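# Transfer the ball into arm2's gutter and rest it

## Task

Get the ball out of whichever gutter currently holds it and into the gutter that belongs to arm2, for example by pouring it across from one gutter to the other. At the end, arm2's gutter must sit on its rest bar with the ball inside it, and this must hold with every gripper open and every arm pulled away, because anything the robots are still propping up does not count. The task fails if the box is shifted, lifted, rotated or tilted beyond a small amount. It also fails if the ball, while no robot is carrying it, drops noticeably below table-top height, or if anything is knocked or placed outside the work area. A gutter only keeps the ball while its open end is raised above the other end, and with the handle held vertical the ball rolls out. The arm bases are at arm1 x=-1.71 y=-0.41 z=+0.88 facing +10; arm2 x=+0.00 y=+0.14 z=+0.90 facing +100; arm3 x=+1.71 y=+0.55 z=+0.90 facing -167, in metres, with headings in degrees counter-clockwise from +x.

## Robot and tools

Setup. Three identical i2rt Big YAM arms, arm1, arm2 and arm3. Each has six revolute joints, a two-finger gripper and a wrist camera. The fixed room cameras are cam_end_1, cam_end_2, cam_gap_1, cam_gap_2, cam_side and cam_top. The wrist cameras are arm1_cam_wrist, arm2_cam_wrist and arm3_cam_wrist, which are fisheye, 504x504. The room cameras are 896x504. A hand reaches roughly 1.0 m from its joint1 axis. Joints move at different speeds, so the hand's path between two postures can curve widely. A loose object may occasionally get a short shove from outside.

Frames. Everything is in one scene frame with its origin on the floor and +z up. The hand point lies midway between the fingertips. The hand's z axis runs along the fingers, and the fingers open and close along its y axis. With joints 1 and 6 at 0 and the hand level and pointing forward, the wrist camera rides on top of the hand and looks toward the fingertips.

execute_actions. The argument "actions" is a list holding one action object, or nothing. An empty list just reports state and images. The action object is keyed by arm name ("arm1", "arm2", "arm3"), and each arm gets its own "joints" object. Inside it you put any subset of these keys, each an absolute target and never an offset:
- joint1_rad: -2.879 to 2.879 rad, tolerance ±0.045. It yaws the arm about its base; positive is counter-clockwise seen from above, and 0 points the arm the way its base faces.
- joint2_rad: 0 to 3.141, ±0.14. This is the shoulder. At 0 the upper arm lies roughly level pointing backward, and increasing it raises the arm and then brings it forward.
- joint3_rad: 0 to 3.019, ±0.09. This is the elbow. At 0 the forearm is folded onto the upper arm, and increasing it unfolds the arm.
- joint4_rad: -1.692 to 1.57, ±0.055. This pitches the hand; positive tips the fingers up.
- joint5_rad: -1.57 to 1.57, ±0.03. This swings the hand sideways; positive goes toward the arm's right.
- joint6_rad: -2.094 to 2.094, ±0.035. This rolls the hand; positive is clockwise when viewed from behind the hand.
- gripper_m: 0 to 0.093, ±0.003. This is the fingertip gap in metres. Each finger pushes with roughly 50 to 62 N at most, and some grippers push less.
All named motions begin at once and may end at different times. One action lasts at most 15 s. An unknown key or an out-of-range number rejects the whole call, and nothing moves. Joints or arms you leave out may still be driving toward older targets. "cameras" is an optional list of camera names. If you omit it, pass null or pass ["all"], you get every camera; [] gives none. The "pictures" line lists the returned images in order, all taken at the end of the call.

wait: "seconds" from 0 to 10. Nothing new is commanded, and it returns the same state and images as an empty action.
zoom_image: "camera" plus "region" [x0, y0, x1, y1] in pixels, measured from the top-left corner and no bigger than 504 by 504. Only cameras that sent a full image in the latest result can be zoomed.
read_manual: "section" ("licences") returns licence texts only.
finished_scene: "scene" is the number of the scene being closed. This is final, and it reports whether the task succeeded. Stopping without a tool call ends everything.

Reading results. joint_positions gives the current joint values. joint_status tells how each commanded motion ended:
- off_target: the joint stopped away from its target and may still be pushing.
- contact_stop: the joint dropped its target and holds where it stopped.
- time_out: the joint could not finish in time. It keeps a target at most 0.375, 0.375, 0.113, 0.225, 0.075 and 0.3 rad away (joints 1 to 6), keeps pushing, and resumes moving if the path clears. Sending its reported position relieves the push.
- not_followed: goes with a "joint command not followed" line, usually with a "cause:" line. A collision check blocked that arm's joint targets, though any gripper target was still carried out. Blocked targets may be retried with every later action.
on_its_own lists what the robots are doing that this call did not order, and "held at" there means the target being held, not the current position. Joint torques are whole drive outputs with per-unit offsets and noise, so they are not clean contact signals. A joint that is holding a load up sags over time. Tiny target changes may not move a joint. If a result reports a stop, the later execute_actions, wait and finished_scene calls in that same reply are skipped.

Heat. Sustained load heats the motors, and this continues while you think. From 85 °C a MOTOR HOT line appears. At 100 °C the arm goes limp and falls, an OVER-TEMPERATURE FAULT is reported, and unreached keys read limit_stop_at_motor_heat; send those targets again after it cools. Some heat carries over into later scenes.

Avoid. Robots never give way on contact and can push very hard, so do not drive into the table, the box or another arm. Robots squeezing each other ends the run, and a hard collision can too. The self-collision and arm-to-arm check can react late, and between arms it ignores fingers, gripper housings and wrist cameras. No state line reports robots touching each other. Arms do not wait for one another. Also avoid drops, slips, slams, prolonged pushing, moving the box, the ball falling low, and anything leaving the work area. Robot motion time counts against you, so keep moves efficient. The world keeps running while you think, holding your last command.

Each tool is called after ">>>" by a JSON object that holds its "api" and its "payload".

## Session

>>> {"api": "execute_actions", "payload": {"actions": []}}

Scene clock: 0.00 s.
Joint torques (N m, as the arm reports them, + toward a larger angle): no reading
arm1.joint_positions: joint1_rad=-0.019 joint2_rad=+0.339 joint3_rad=+1.325 joint4_rad=-1.388 joint5_rad=+0.068 joint6_rad=-0.065 gripper_m=+0.095
arm1.joint_status: not commanded
arm1.hand: x=-1.5927 y=-0.4079 z=+1.4225 quat_wxyz=(-0.554, +0.073, -0.829, -0.001) (m; scene frame)
arm2.joint_positions: joint1_rad=+0.425 joint2_rad=+0.377 joint3_rad=+1.539 joint4_rad=-1.254 joint5_rad=+0.206 joint6_rad=+0.079 gripper_m=+0.095
arm2.joint_status: not commanded
arm2.hand: x=-0.0251 y=+0.2417 z=+1.5612 quat_wxyz=(-0.353, +0.607, -0.430, -0.568) (m; scene frame)
arm3.joint_positions: joint1_rad=+0.666 joint2_rad=+0.610 joint3_rad=+1.508 joint4_rad=-1.336 joint5_rad=+0.253 joint6_rad=+0.707 gripper_m=+0.094
arm3.joint_status: not commanded
arm3.hand: x=+1.5525 y=+0.4127 z=+1.4977 quat_wxyz=(-0.309, -0.839, -0.012, +0.447) (m; scene frame)
pictures: arm1_cam_wrist, arm2_cam_wrist, arm3_cam_wrist, cam_end_1, cam_end_2, cam_gap_1, cam_gap_2, cam_side, cam_top
Images, in order (width x height): arm1_cam_wrist 504x504, arm2_cam_wrist 504x504, arm3_cam_wrist 504x504, cam_end_1 896x504, cam_end_2 896x504, cam_gap_1 896x504, cam_gap_2 896x504, cam_side 896x504, cam_top 896x504.

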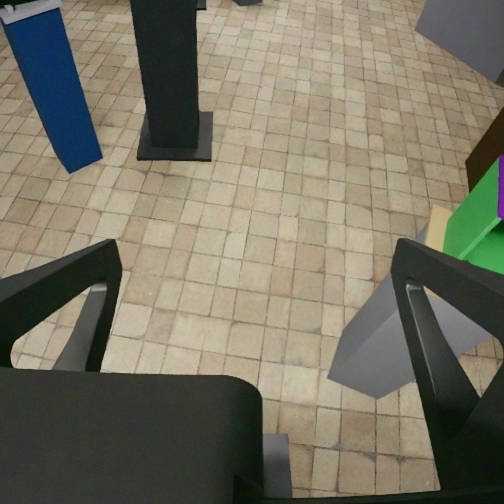

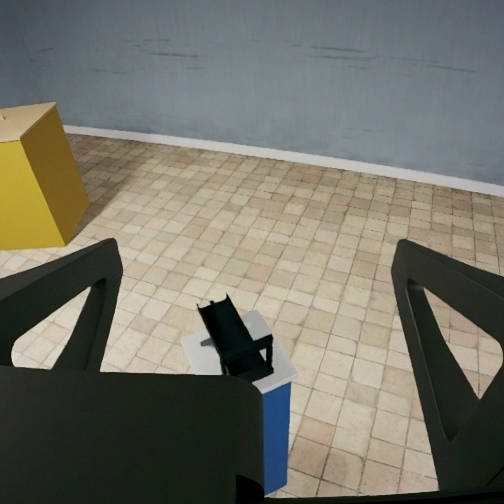

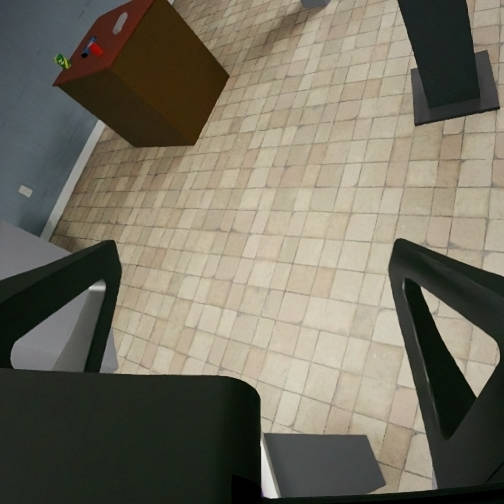

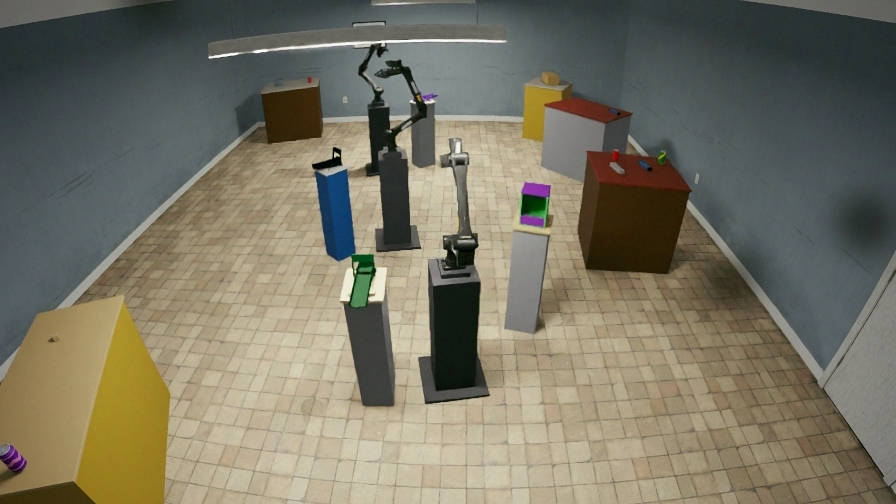

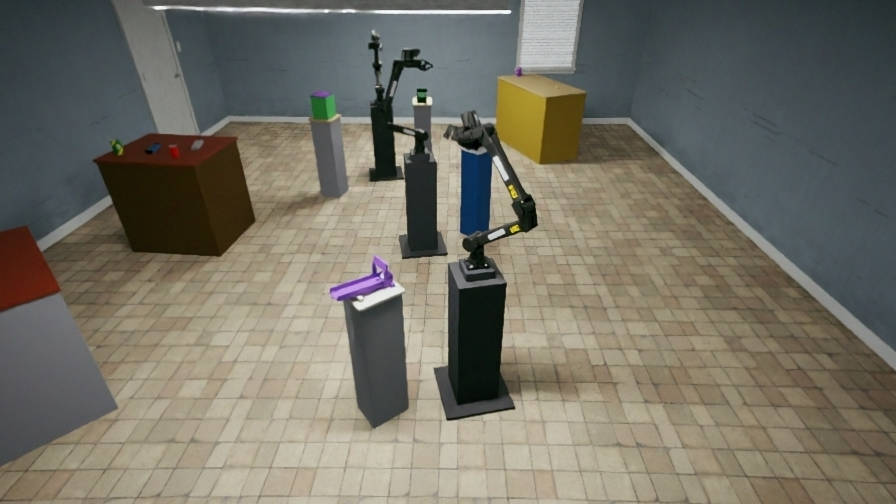

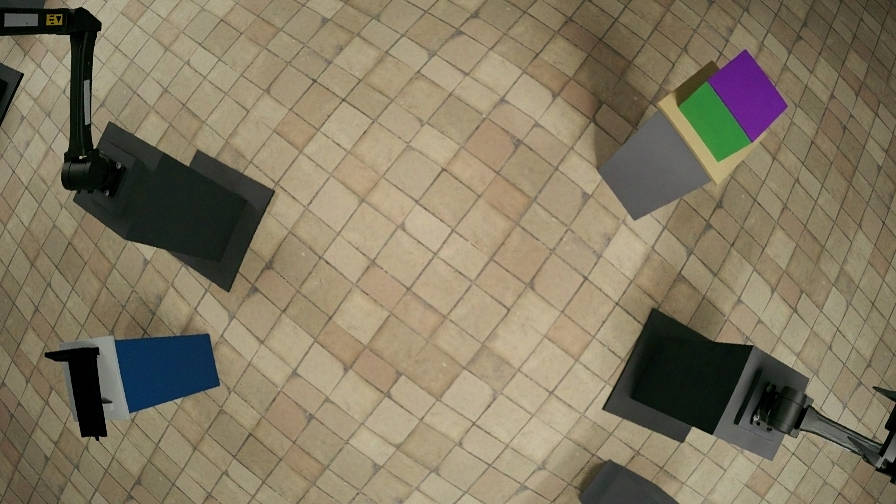

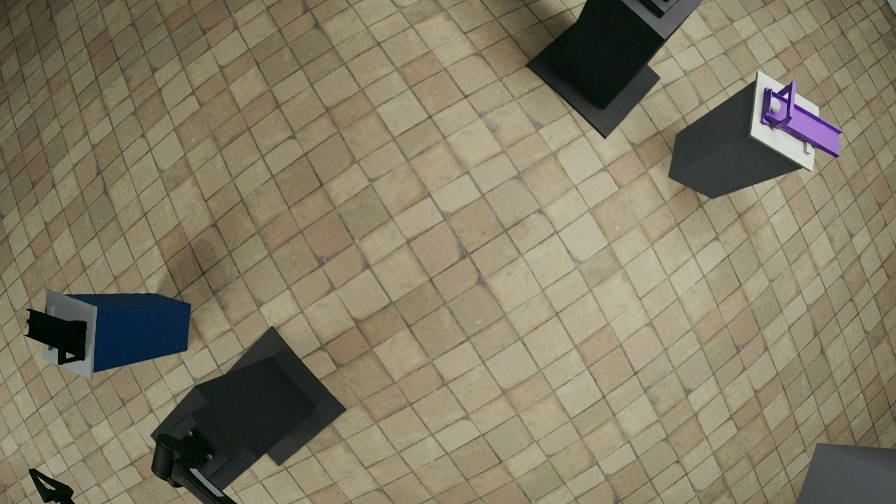

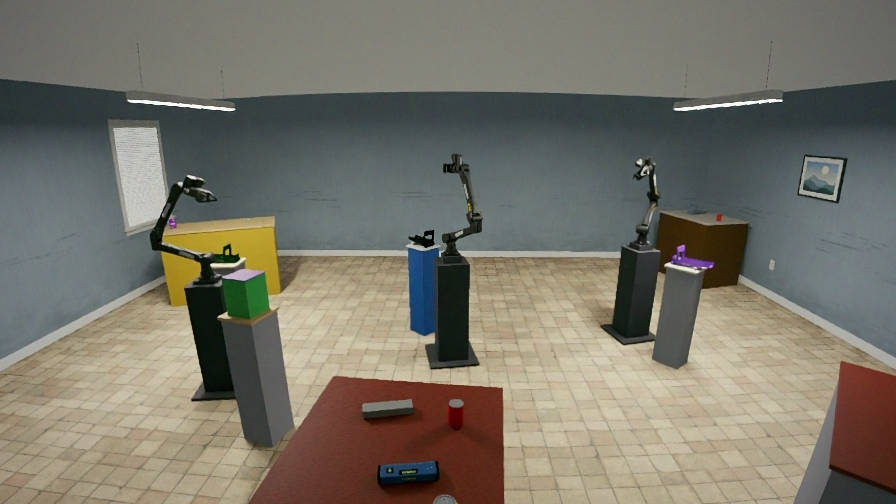

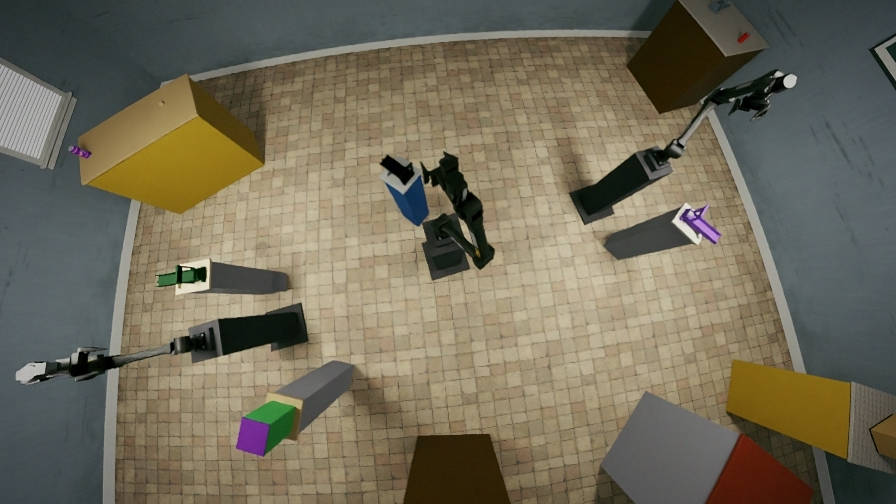

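>>> {"api": "zoom_image", "payload": {"camera": "cam_gap_2", "region": [720, 50, 880, 190]}}

>>> {"api": "zoom_image", "payload": {"camera": "cam_gap_2", "region": [0, 270, 160, 400]}}

>>> {"api": "zoom_image", "payload": {"camera": "cam_end_1", "region": [290, 130, 430, 330]}}

>>> {"api": "execute_actions", "payload": {"actions": [{"arm2":{"joints":{"joint1_rad":0.25,"joint2_rad":1.55,"joint3_rad":1.65,"joint4_rad":-1.3,"joint5_rad":0,"joint6_rad":0}},"arm3":{"joints":{"joint1_rad":1.85,"joint2_rad":1.55,"joint3_rad":1.65,"joint4_rad":-1.4,"joint5_rad":0,"joint6_rad":0}}}], "cameras": ["arm2_cam_wrist","arm3_cam_wrist","cam_side","cam_top"]}}

Region (720, 50, 880, 190) of cam_gap_2's 896x504 image, scaled by 3.150, with more detail than that image has; it fills the top 441 rows of this view, and the rest is white.

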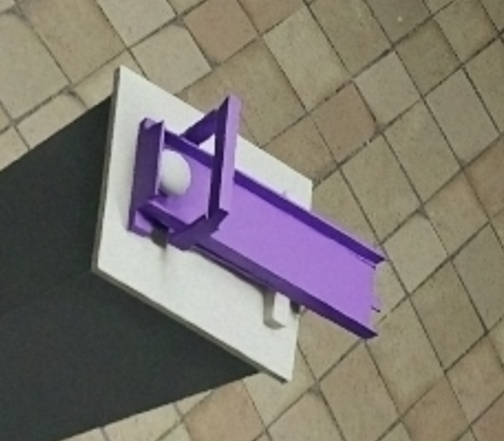

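Region (0, 270, 160, 400) of cam_gap_2's 896x504 image, scaled by 3.150, with more detail than that image has; it fills the top 410 rows of this view, and the rest is white.

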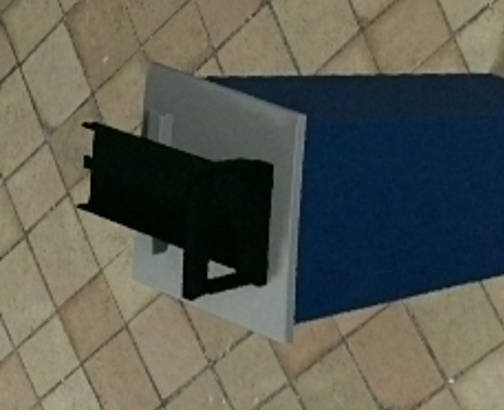

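Region (290, 130, 430, 330) of cam_end_1's 896x504 image, scaled by 2.520, with more detail than that image has; it fills the left 353 columns of this view, and the rest is white.

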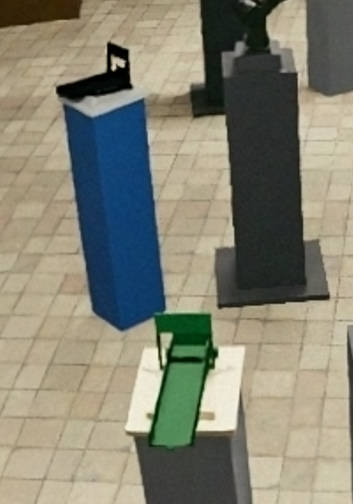

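Scene clock: 8.83 s.
Joint torques (N m, as the arm reports them, + toward a larger angle): arm1=[0.44 6.14 8.59 2.44 0.06 0.07] | arm2=[  0.11 -15.22  10.67   0.45  -0.27  -0.12] | arm3=[ -1.5  -12.49  14.44   0.38  -0.12  -0.15]
arm1.joint_positions: joint1_rad=-0.019 joint2_rad=+0.339 joint3_rad=+1.325 joint4_rad=-1.388 joint5_rad=+0.068 joint6_rad=-0.065 gripper_m=+0.095
arm1.joint_status: not commanded
arm1.hand: x=-1.5927 y=-0.4079 z=+1.4225 quat_wxyz=(-0.554, +0.073, -0.829, -0.001) (m; scene frame)
arm2.joint_positions: joint1_rad=+0.256 joint2_rad=+1.550 joint3_rad=+1.637 joint4_rad=-1.293 joint5_rad=+0.003 joint6_rad=+0.008 gripper_m=+0.095
arm2.joint_status: all done
arm2.hand: x=-0.2338 y=+0.6430 z=+1.2063 quat_wxyz=(-0.094, +0.828, -0.532, -0.146) (m; scene frame)
arm3.joint_positions: joint1_rad=+1.858 joint2_rad=+1.569 joint3_rad=+1.621 joint4_rad=-1.391 joint5_rad=+0.001 joint6_rad=+0.009 gripper_m=+0.094
arm3.joint_status: all done
arm3.hand: x=+1.9757 y=+0.0884 z=+1.1874 quat_wxyz=(-0.100, -0.502, -0.857, +0.058) (m; scene frame)
pictures: arm2_cam_wrist, arm3_cam_wrist, cam_side, cam_top
Images, in order (width x height): arm2_cam_wrist 504x504, arm3_cam_wrist 504x504, cam_side 896x504, cam_top 896x504.

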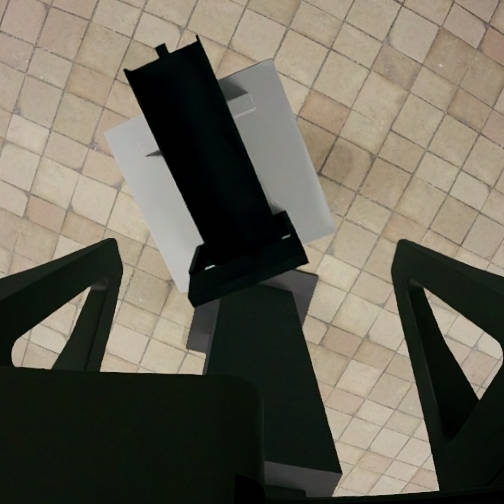

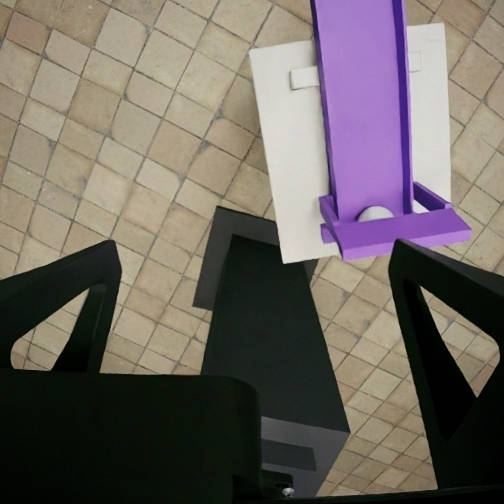

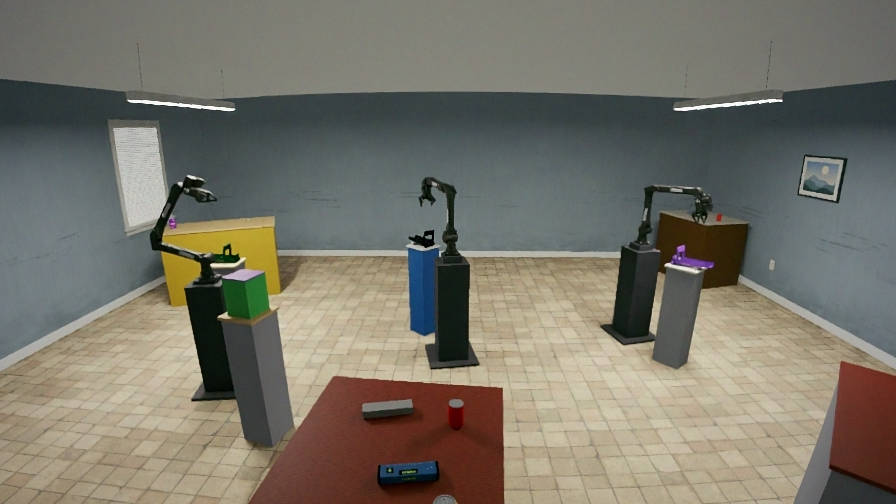

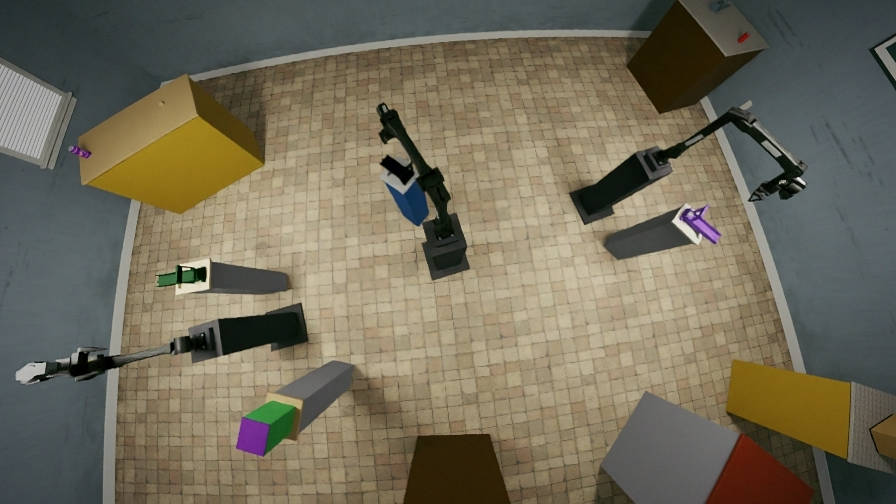

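>>> {"api": "execute_actions", "payload": {"actions": [{"arm2":{"joints":{"joint1_rad":0.233,"joint2_rad":1.45,"joint3_rad":1.27,"joint4_rad":-1.17,"joint5_rad":-0.063,"joint6_rad":1.23}},"arm3":{"joints":{"joint1_rad":1.53,"joint2_rad":1.46,"joint3_rad":1.27,"joint4_rad":-1.17,"joint5_rad":-0.087,"joint6_rad":1.08}}}], "cameras": ["arm2_cam_wrist","arm3_cam_wrist","cam_side"]}}

Scene clock: 29.80 s.
Joint torques (N m, as the arm reports them, + toward a larger angle): arm1=[0.44 6.17 8.59 2.43 0.05 0.07] | arm2=[ -0.45 -12.88   9.17   0.95  -0.21  -0.02] | arm3=[ 0.04 -9.65 12.33  1.06 -0.15  0.02]
arm1.joint_positions: joint1_rad=-0.019 joint2_rad=+0.339 joint3_rad=+1.325 joint4_rad=-1.388 joint5_rad=+0.068 joint6_rad=-0.065 gripper_m=+0.095
arm1.joint_status: not commanded
arm1.hand: x=-1.5927 y=-0.4079 z=+1.4225 quat_wxyz=(-0.554, +0.073, -0.829, -0.001) (m; scene frame)
arm2.joint_positions: joint1_rad=+0.243 joint2_rad=+1.451 joint3_rad=+1.269 joint4_rad=-1.183 joint5_rad=-0.060 joint6_rad=+1.222 gripper_m=+0.095
arm2.joint_status: all done
arm2.hand: x=-0.2034 y=+0.5664 z=+1.0987 quat_wxyz=(+0.033, +0.378, -0.921, -0.093) (m; scene frame)
arm3.joint_positions: joint1_rad=+1.523 joint2_rad=+1.460 joint3_rad=+1.256 joint4_rad=-1.184 joint5_rad=-0.085 joint6_rad=+1.071 gripper_m=+0.094
arm3.joint_status: all done
arm3.hand: x=+1.8139 y=+0.0909 z=+1.0934 quat_wxyz=(-0.097, -0.936, -0.337, -0.027) (m; scene frame)
pictures: arm2_cam_wrist, arm3_cam_wrist, cam_side
Images, in order (width x height): arm2_cam_wrist 504x504, arm3_cam_wrist 504x504, cam_side 896x504.

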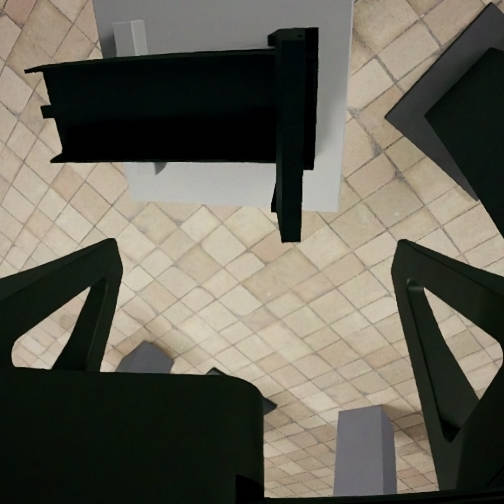

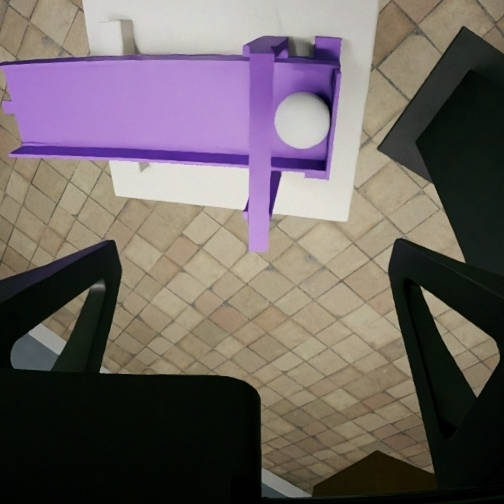

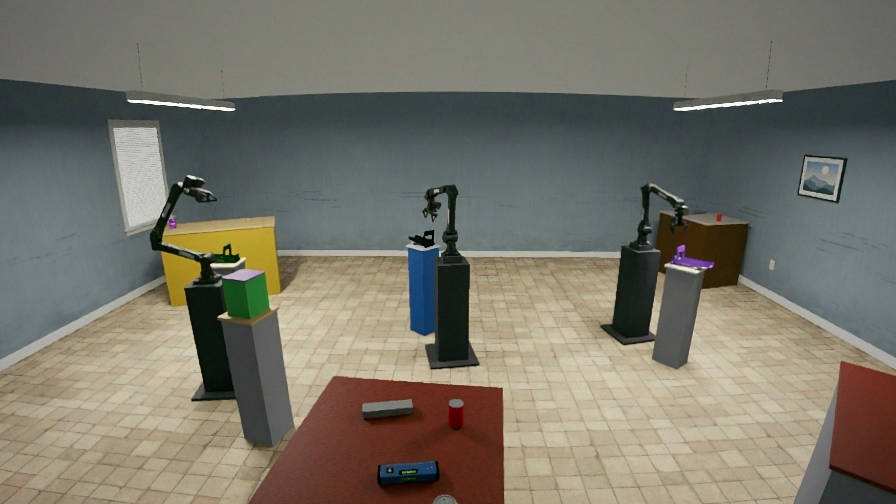

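>>> {"api": "execute_actions", "payload": {"actions": [{"arm2":{"joints":{"joint2_rad":1.55,"joint3_rad":1.10,"joint4_rad":-0.915}},"arm3":{"joints":{"joint1_rad":1.548,"joint2_rad":1.58,"joint3_rad":1.145,"joint4_rad":-0.925}}}], "cameras": ["arm2_cam_wrist","arm3_cam_wrist","cam_side"]}}

>>> {"api": "zoom_image", "payload": {"camera": "cam_side", "region": [630, 190, 740, 280]}}

>>> {"api": "zoom_image", "payload": {"camera": "cam_side", "region": [380, 170, 490, 260]}}

Scene clock: 44.20 s.
Joint torques (N m, as the arm reports them, + toward a larger angle): arm1=[0.43 6.17 8.59 2.43 0.05 0.07] | arm2=[  0.05 -14.     8.79   0.87  -0.24  -0.02] | arm3=[  0.02 -11.99  11.72   1.04  -0.15   0.04]
arm1.joint_positions: joint1_rad=-0.019 joint2_rad=+0.339 joint3_rad=+1.325 joint4_rad=-1.388 joint5_rad=+0.068 joint6_rad=-0.065 gripper_m=+0.095
arm1.joint_status: not commanded
arm1.hand: x=-1.5927 y=-0.4079 z=+1.4225 quat_wxyz=(-0.554, +0.073, -0.829, -0.001) (m; scene frame)
arm2.joint_positions: joint1_rad=+0.243 joint2_rad=+1.561 joint3_rad=+1.092 joint4_rad=-0.927 joint5_rad=-0.060 joint6_rad=+1.223 gripper_m=+0.095
arm2.joint_status: all done
arm2.hand: x=-0.2027 y=+0.5646 z=+0.9893 quat_wxyz=(+0.033, +0.377, -0.922, -0.078) (m; scene frame)
arm3.joint_positions: joint1_rad=+1.541 joint2_rad=+1.601 joint3_rad=+1.129 joint4_rad=-0.939 joint5_rad=-0.085 joint6_rad=+1.072 gripper_m=+0.094
arm3.joint_status: all done
arm3.hand: x=+1.8251 y=+0.0788 z=+0.9890 quat_wxyz=(-0.085, -0.934, -0.345, -0.030) (m; scene frame)
pictures: arm2_cam_wrist, arm3_cam_wrist, cam_side
Images, in order (width x height): arm2_cam_wrist 504x504, arm3_cam_wrist 504x504, cam_side 896x504.

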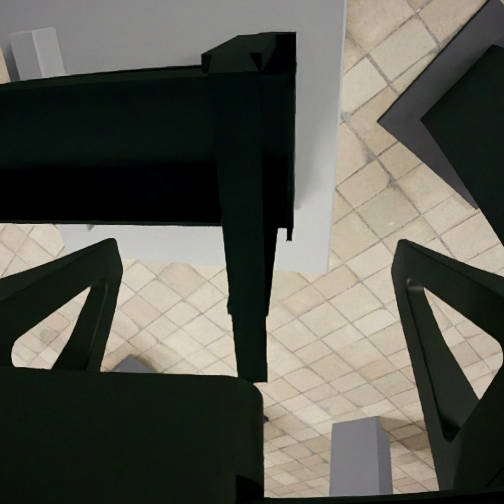

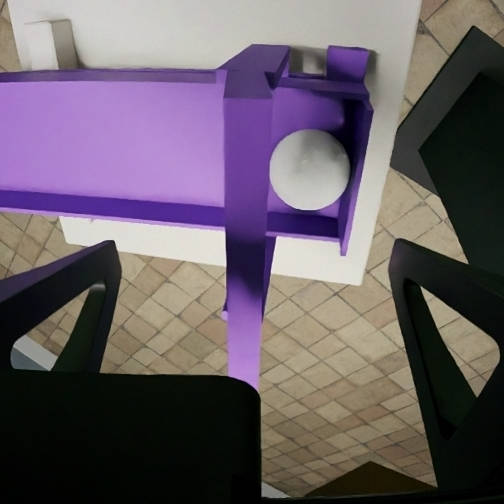

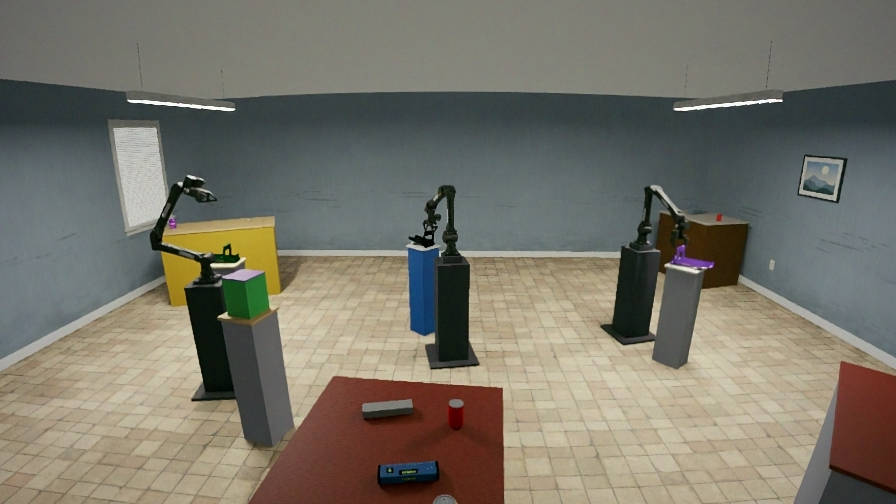

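Region (630, 190, 740, 280) of cam_side's 896x504 image, scaled by 4.582, with more detail than that image has; it fills the top 412 rows of this view, and the rest is white.

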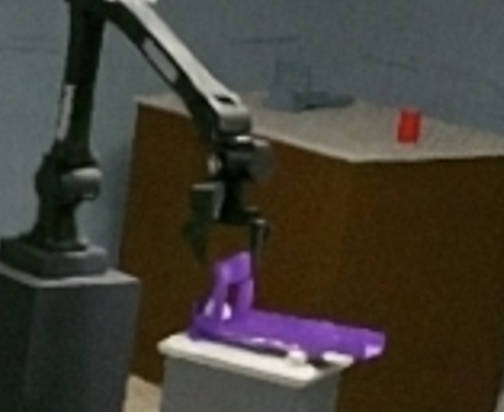

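Region (380, 170, 490, 260) of cam_side's 896x504 image, scaled by 4.582, with more detail than that image has; it fills the top 412 rows of this view, and the rest is white.

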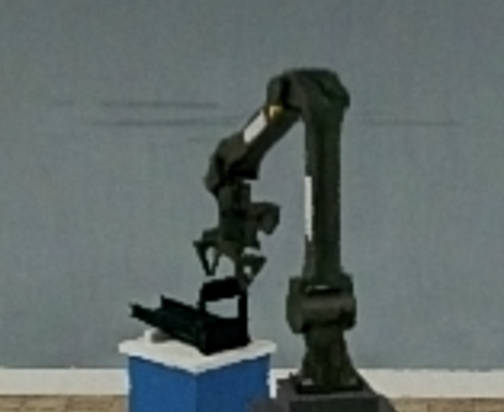

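>>> {"api": "execute_actions", "payload": {"actions": [{"arm2":{"joints":{"joint2_rad":1.572,"joint3_rad":1.058,"joint4_rad":-0.86}},"arm3":{"joints":{"joint2_rad":1.60,"joint3_rad":1.10,"joint4_rad":-0.865}}}], "cameras": ["arm2_cam_wrist","arm3_cam_wrist"]}}

Scene clock: 49.33 s.
Joint torques (N m, as the arm reports them, + toward a larger angle): arm1=[0.43 6.14 8.59 2.44 0.06 0.08] | arm2=[ -0.09 -12.53   7.72   1.01  -0.25  -0.03] | arm3=[ -0.08 -10.63  10.53   1.1   -0.15   0.03]
arm1.joint_positions: joint1_rad=-0.019 joint2_rad=+0.339 joint3_rad=+1.325 joint4_rad=-1.388 joint5_rad=+0.068 joint6_rad=-0.065 gripper_m=+0.095
arm1.joint_status: not commanded
arm1.hand: x=-1.5927 y=-0.4079 z=+1.4225 quat_wxyz=(-0.554, +0.073, -0.829, -0.001) (m; scene frame)
arm2.joint_positions: joint1_rad=+0.243 joint2_rad=+1.561 joint3_rad=+1.064 joint4_rad=-0.874 joint5_rad=-0.060 joint6_rad=+1.223 gripper_m=+0.095
arm2.joint_status: all done
arm2.hand: x=-0.2031 y=+0.5654 z=+0.9809 quat_wxyz=(+0.033, +0.377, -0.921, -0.090) (m; scene frame)
arm3.joint_positions: joint1_rad=+1.541 joint2_rad=+1.601 joint3_rad=+1.095 joint4_rad=-0.879 joint5_rad=-0.085 joint6_rad=+1.072 gripper_m=+0.094
arm3.joint_status: all done
arm3.hand: x=+1.8252 y=+0.0787 z=+0.9786 quat_wxyz=(-0.098, -0.933, -0.345, -0.028) (m; scene frame)
pictures: arm2_cam_wrist, arm3_cam_wrist
Images, in order (width x height): arm2_cam_wrist 504x504, arm3_cam_wrist 504x504.

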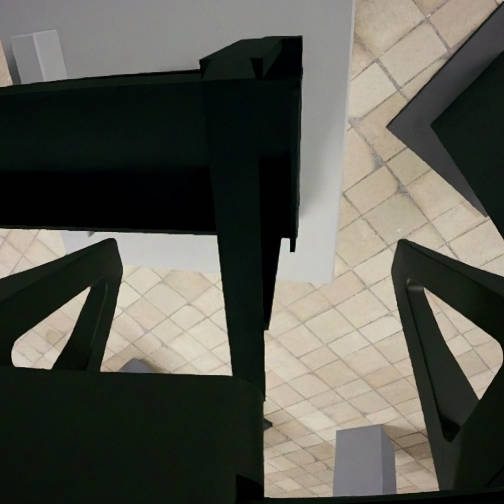

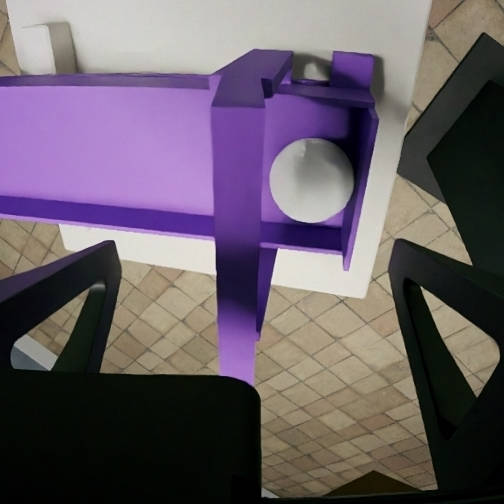

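>>> {"api": "execute_actions", "payload": {"actions": [{"arm2":{"joints":{"joint2_rad":1.60,"joint3_rad":1.035,"joint4_rad":-0.83}},"arm3":{"joints":{"joint2_rad":1.635,"joint3_rad":1.075,"joint4_rad":-0.83}}}], "cameras": ["arm2_cam_wrist","arm3_cam_wrist","cam_side"]}}

>>> {"api": "zoom_image", "payload": {"camera": "cam_side", "region": [630, 190, 740, 280]}}

>>> {"api": "zoom_image", "payload": {"camera": "cam_side", "region": [380, 170, 490, 260]}}

Scene clock: 53.80 s.
Joint torques (N m, as the arm reports them, + toward a larger angle): arm1=[0.41 6.17 8.59 2.43 0.06 0.07] | arm2=[ -0.62 -11.9    7.49   0.91  -0.22  -0.04] | arm3=[  0.06 -10.1    9.96   1.11  -0.16   0.04]
arm1.joint_positions: joint1_rad=-0.019 joint2_rad=+0.339 joint3_rad=+1.325 joint4_rad=-1.388 joint5_rad=+0.068 joint6_rad=-0.065 gripper_m=+0.095
arm1.joint_status: not commanded
arm1.hand: x=-1.5927 y=-0.4079 z=+1.4225 quat_wxyz=(-0.554, +0.073, -0.829, -0.001) (m; scene frame)
arm2.joint_positions: joint1_rad=+0.243 joint2_rad=+1.586 joint3_rad=+1.040 joint4_rad=-0.844 joint5_rad=-0.060 joint6_rad=+1.223 gripper_m=+0.095
arm2.joint_status: all done
arm2.hand: x=-0.2012 y=+0.5612 z=+0.9620 quat_wxyz=(+0.033, +0.377, -0.922, -0.081) (m; scene frame)
arm3.joint_positions: joint1_rad=+1.541 joint2_rad=+1.624 joint3_rad=+1.071 joint4_rad=-0.844 joint5_rad=-0.085 joint6_rad=+1.072 gripper_m=+0.094
arm3.joint_status: all done
arm3.hand: x=+1.8245 y=+0.0817 z=+0.9608 quat_wxyz=(-0.092, -0.933, -0.345, -0.029) (m; scene frame)
pictures: arm2_cam_wrist, arm3_cam_wrist, cam_side
Images, in order (width x height): arm2_cam_wrist 504x504, arm3_cam_wrist 504x504, cam_side 896x504.

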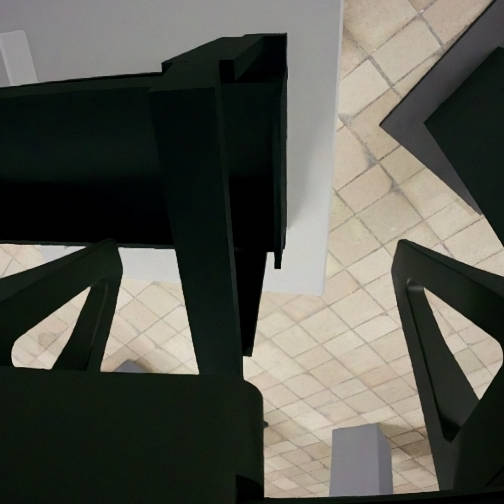

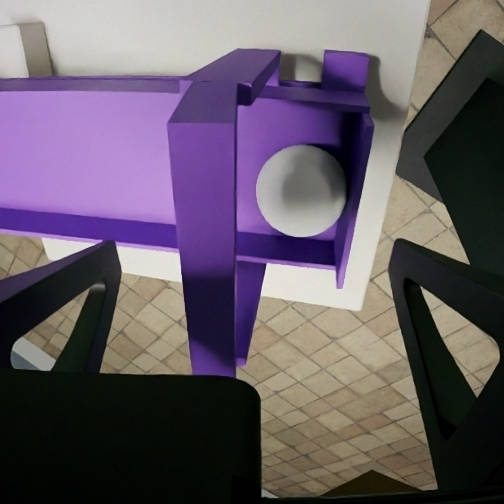

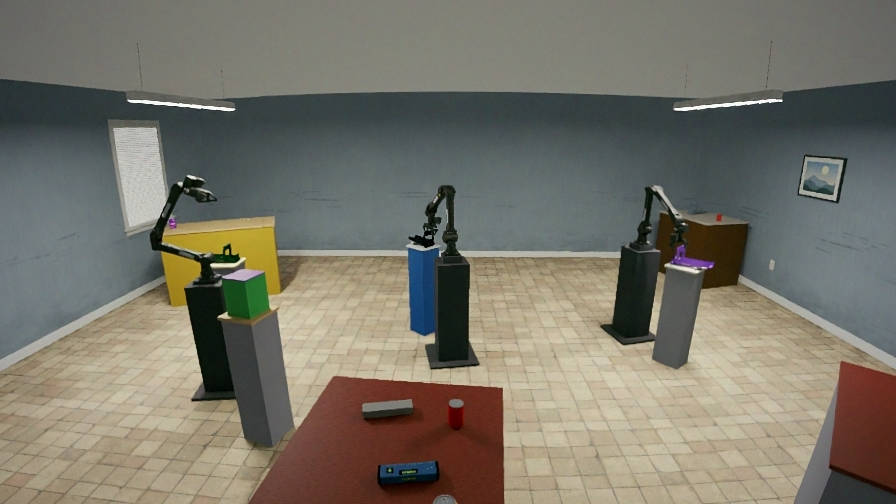

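Region (630, 190, 740, 280) of cam_side's 896x504 image, scaled by 4.582, with more detail than that image has; it fills the top 412 rows of this view, and the rest is white.

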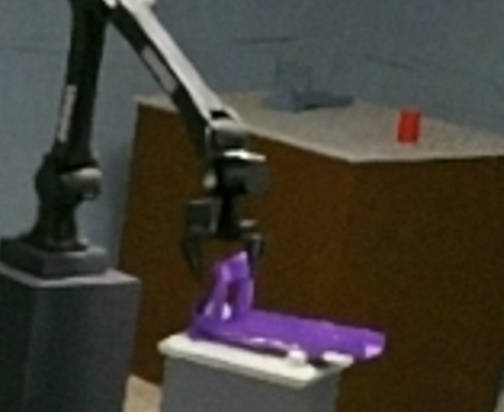

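Region (380, 170, 490, 260) of cam_side's 896x504 image, scaled by 4.582, with more detail than that image has; it fills the top 412 rows of this view, and the rest is white.

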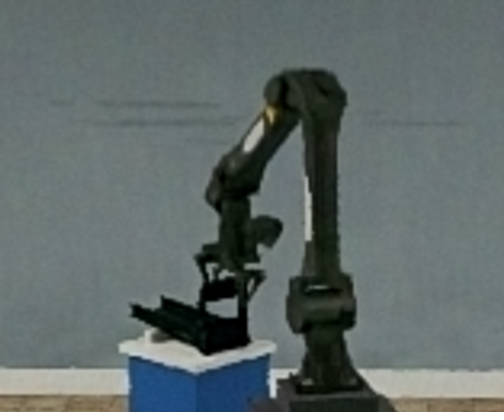

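>>> {"api": "execute_actions", "payload": {"actions": [{"arm2":{"joints":{"joint4_rad":-0.78}},"arm3":{"joints":{"joint4_rad":-0.78}}}], "cameras": ["arm2_cam_wrist","arm3_cam_wrist"]}}

>>> {"api": "execute_actions", "payload": {"actions": [{"arm2":{"joints":{"gripper_m":0}},"arm3":{"joints":{"gripper_m":0}}}], "cameras": ["arm2_cam_wrist","arm3_cam_wrist"]}}

Scene clock: 58.67 s.
Joint torques (N m, as the arm reports them, + toward a larger angle): arm1=[0.45 6.16 8.58 2.43 0.05 0.07] | arm2=[ -0.44 -12.08   7.55   1.05  -0.24  -0.03] | arm3=[  0.17 -10.04  10.15   1.18  -0.15   0.03]
arm1.joint_positions: joint1_rad=-0.019 joint2_rad=+0.339 joint3_rad=+1.325 joint4_rad=-1.388 joint5_rad=+0.068 joint6_rad=-0.065 gripper_m=+0.095
arm1.joint_status: not commanded
arm1.hand: x=-1.5927 y=-0.4079 z=+1.4225 quat_wxyz=(-0.554, +0.073, -0.829, -0.001) (m; scene frame)
arm2.joint_positions: joint1_rad=+0.243 joint2_rad=+1.586 joint3_rad=+1.040 joint4_rad=-0.794 joint5_rad=-0.060 joint6_rad=+1.223 gripper_m=+0.095
arm2.joint_status: all done
arm2.hand: x=-0.2061 y=+0.5721 z=+0.9643 quat_wxyz=(+0.034, +0.377, -0.919, -0.106) (m; scene frame)
arm3.joint_positions: joint1_rad=+1.541 joint2_rad=+1.624 joint3_rad=+1.071 joint4_rad=-0.795 joint5_rad=-0.085 joint6_rad=+1.072 gripper_m=+0.094
arm3.joint_status: all done
arm3.hand: x=+1.8269 y=+0.0701 z=+0.9632 quat_wxyz=(-0.117, -0.931, -0.345, -0.025) (m; scene frame)
pictures: arm2_cam_wrist, arm3_cam_wrist
Images, in order (width x height): arm2_cam_wrist 504x504, arm3_cam_wrist 504x504.

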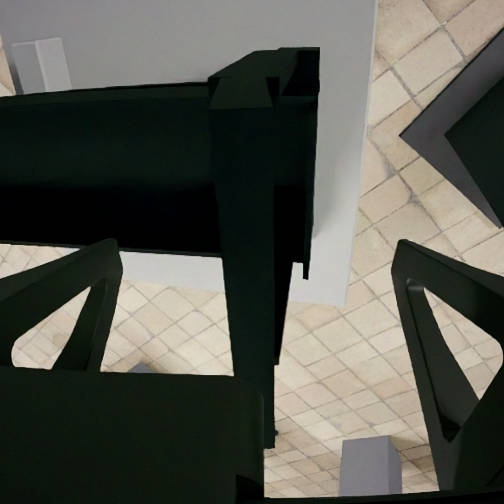

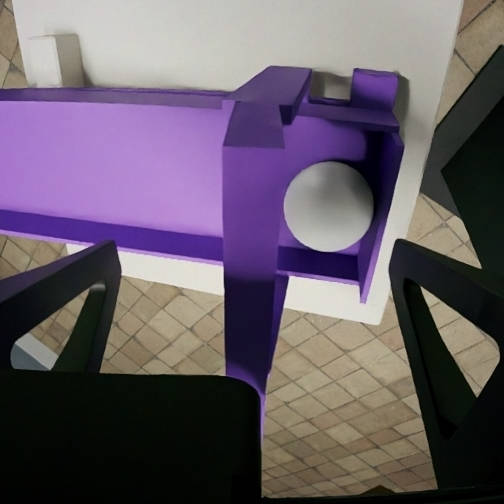

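Scene clock: 59.40 s.
Joint torques (N m, as the arm reports them, + toward a larger angle): arm1=[0.43 6.16 8.58 2.44 0.06 0.07] | arm2=[ -0.22 -12.1    7.61   0.97  -0.12  -0.05] | arm3=[ -0.23 -10.06  10.17   1.14  -0.12  -0.01]
arm1.joint_positions: joint1_rad=-0.019 joint2_rad=+0.339 joint3_rad=+1.325 joint4_rad=-1.388 joint5_rad=+0.068 joint6_rad=-0.065 gripper_m=+0.095
arm1.joint_status: not commanded
arm1.hand: x=-1.5927 y=-0.4079 z=+1.4225 quat_wxyz=(-0.554, +0.073, -0.829, -0.001) (m; scene frame)
arm2.joint_positions: joint1_rad=+0.243 joint2_rad=+1.586 joint3_rad=+1.040 joint4_rad=-0.791 joint5_rad=-0.063 joint6_rad=+1.224 gripper_m=+0.012
arm2.joint_status: gripper_m off_target (ended at +0.012, target +0.000)
arm2.hand: x=-0.2066 y=+0.5728 z=+0.9645 quat_wxyz=(+0.035, +0.377, -0.919, -0.107) (m; scene frame)
arm3.joint_positions: joint1_rad=+1.541 joint2_rad=+1.624 joint3_rad=+1.071 joint4_rad=-0.794 joint5_rad=-0.086 joint6_rad=+1.075 gripper_m=+0.011
arm3.joint_status: gripper_m off_target (ended at +0.011, target +0.000)
arm3.hand: x=+1.8273 y=+0.0699 z=+0.9633 quat_wxyz=(-0.117, -0.931, -0.344, -0.026) (m; scene frame)
pictures: arm2_cam_wrist, arm3_cam_wrist
Images, in order (width x height): arm2_cam_wrist 504x504, arm3_cam_wrist 504x504.

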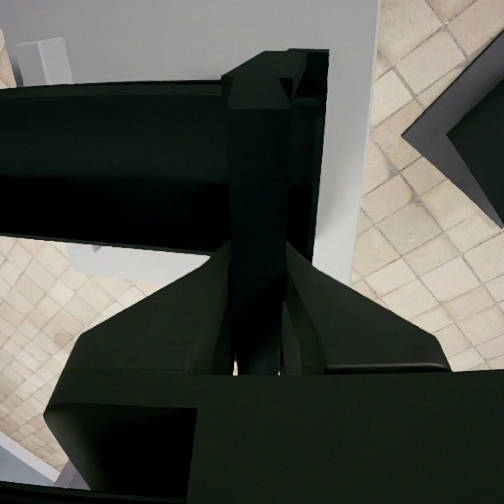

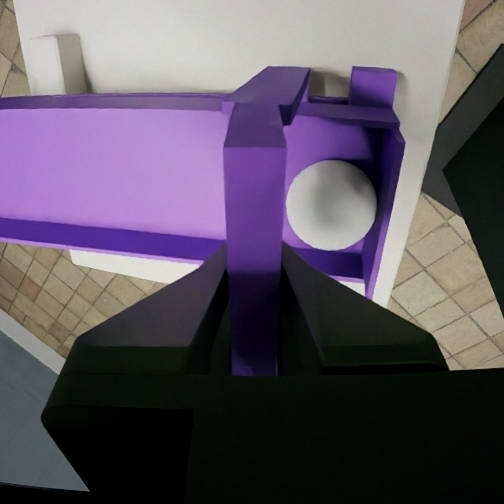

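>>> {"api": "execute_actions", "payload": {"actions": [{"arm2":{"joints":{"joint2_rad":1.43,"joint3_rad":1.31,"joint4_rad":-1.10}},"arm3":{"joints":{"joint2_rad":1.45,"joint3_rad":1.31,"joint4_rad":-1.06}}}], "cameras": ["arm3_cam_wrist","cam_side"]}}

>>> {"api": "execute_actions", "payload": {"actions": [{"arm2":{"joints":{"joint2_rad":1.6,"joint3_rad":1.75,"joint4_rad":-1.35,"joint5_rad":0,"joint6_rad":1.57}},"arm3":{"joints":{"joint2_rad":1.5,"joint3_rad":1.64,"joint4_rad":-1.20,"joint5_rad":0,"joint6_rad":1.57}}}], "cameras": ["arm3_cam_wrist","cam_side"]}}

Scene clock: 72.07 s.
Joint torques (N m, as the arm reports them, + toward a larger angle): arm1=[0.44 6.18 8.59 2.44 0.06 0.07] | arm2=[ -0.26 -12.62  12.77   0.56  -0.11  -0.04] | arm3=[-0.07 -9.74 14.81  0.7  -0.13 -0.01]
arm1.joint_positions: joint1_rad=-0.019 joint2_rad=+0.339 joint3_rad=+1.325 joint4_rad=-1.388 joint5_rad=+0.068 joint6_rad=-0.065 gripper_m=+0.095
arm1.joint_status: not commanded
arm1.hand: x=-1.5927 y=-0.4079 z=+1.4225 quat_wxyz=(-0.554, +0.073, -0.829, -0.001) (m; scene frame)
arm2.joint_positions: joint1_rad=+0.243 joint2_rad=+1.432 joint3_rad=+1.269 joint4_rad=-1.098 joint5_rad=-0.063 joint6_rad=+1.224 gripper_m=+0.012
arm2.joint_status: all done
arm2.hand: x=-0.2116 y=+0.5837 z=+1.1130 quat_wxyz=(+0.037, +0.376, -0.915, -0.145) (m; scene frame)
arm3.joint_positions: joint1_rad=+1.541 joint2_rad=+1.452 joint3_rad=+1.276 joint4_rad=-1.057 joint5_rad=-0.086 joint6_rad=+1.075 gripper_m=+0.011
arm3.joint_status: all done
arm3.hand: x=+1.8298 y=+0.0578 z=+1.1141 quat_wxyz=(-0.173, -0.923, -0.343, -0.018) (m; scene frame)
pictures: arm3_cam_wrist, cam_side
Images, in order (width x height): arm3_cam_wrist 504x504, cam_side 896x504.

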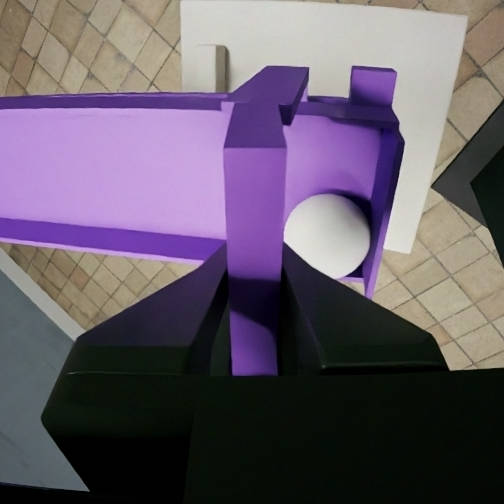

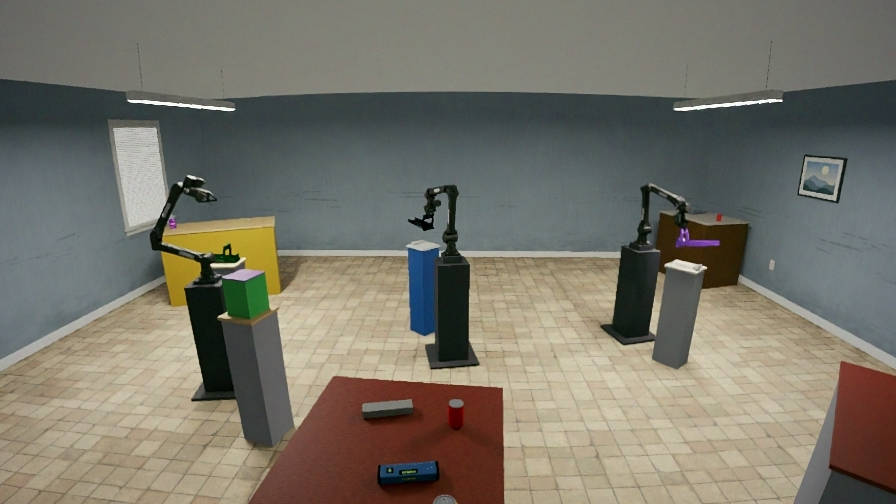

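Scene clock: 73.57 s.
Joint torques (N m, as the arm reports them, + toward a larger angle): arm1=[0.44 6.18 8.59 2.43 0.05 0.08] | arm2=[ -0.05 -18.17  14.04   0.44   0.06  -0.03] | arm3=[  0.02 -12.02  16.3    0.9    0.1    0.02]
arm1.joint_positions: joint1_rad=-0.019 joint2_rad=+0.339 joint3_rad=+1.325 joint4_rad=-1.388 joint5_rad=+0.068 joint6_rad=-0.065 gripper_m=+0.095
arm1.joint_status: not commanded
arm1.hand: x=-1.5927 y=-0.4079 z=+1.4225 quat_wxyz=(-0.554, +0.073, -0.829, -0.001) (m; scene frame)
arm2.joint_positions: joint1_rad=+0.243 joint2_rad=+1.621 joint3_rad=+1.695 joint4_rad=-1.347 joint5_rad=-0.002 joint6_rad=+1.562 gripper_m=+0.012
arm2.joint_status: all done
arm2.hand: x=-0.2327 y=+0.6558 z=+1.1908 quat_wxyz=(+0.030, +0.212, -0.967, -0.137) (m; scene frame)
arm3.joint_positions: joint1_rad=+1.541 joint2_rad=+1.521 joint3_rad=+1.592 joint4_rad=-1.199 joint5_rad=-0.004 joint6_rad=+1.560 gripper_m=+0.011
arm3.joint_status: all done
arm3.hand: x=+1.8270 y=+0.0008 z=+1.2151 quat_wxyz=(-0.219, -0.970, -0.104, -0.023) (m; scene frame)
pictures: arm3_cam_wrist, cam_side
Images, in order (width x height): arm3_cam_wrist 504x504, cam_side 896x504.

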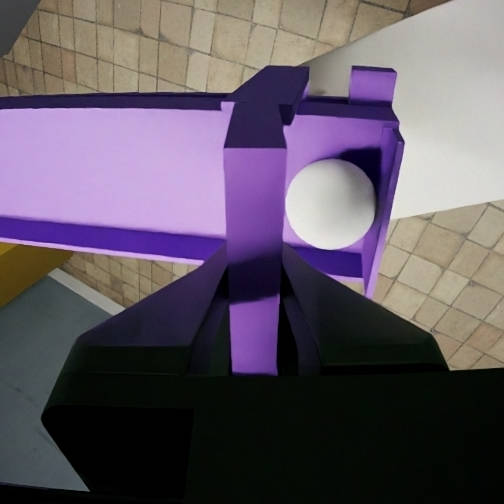

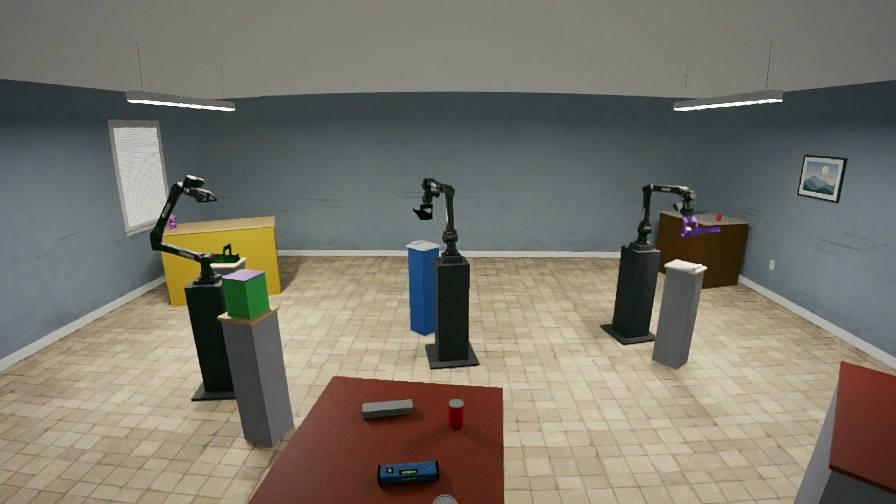

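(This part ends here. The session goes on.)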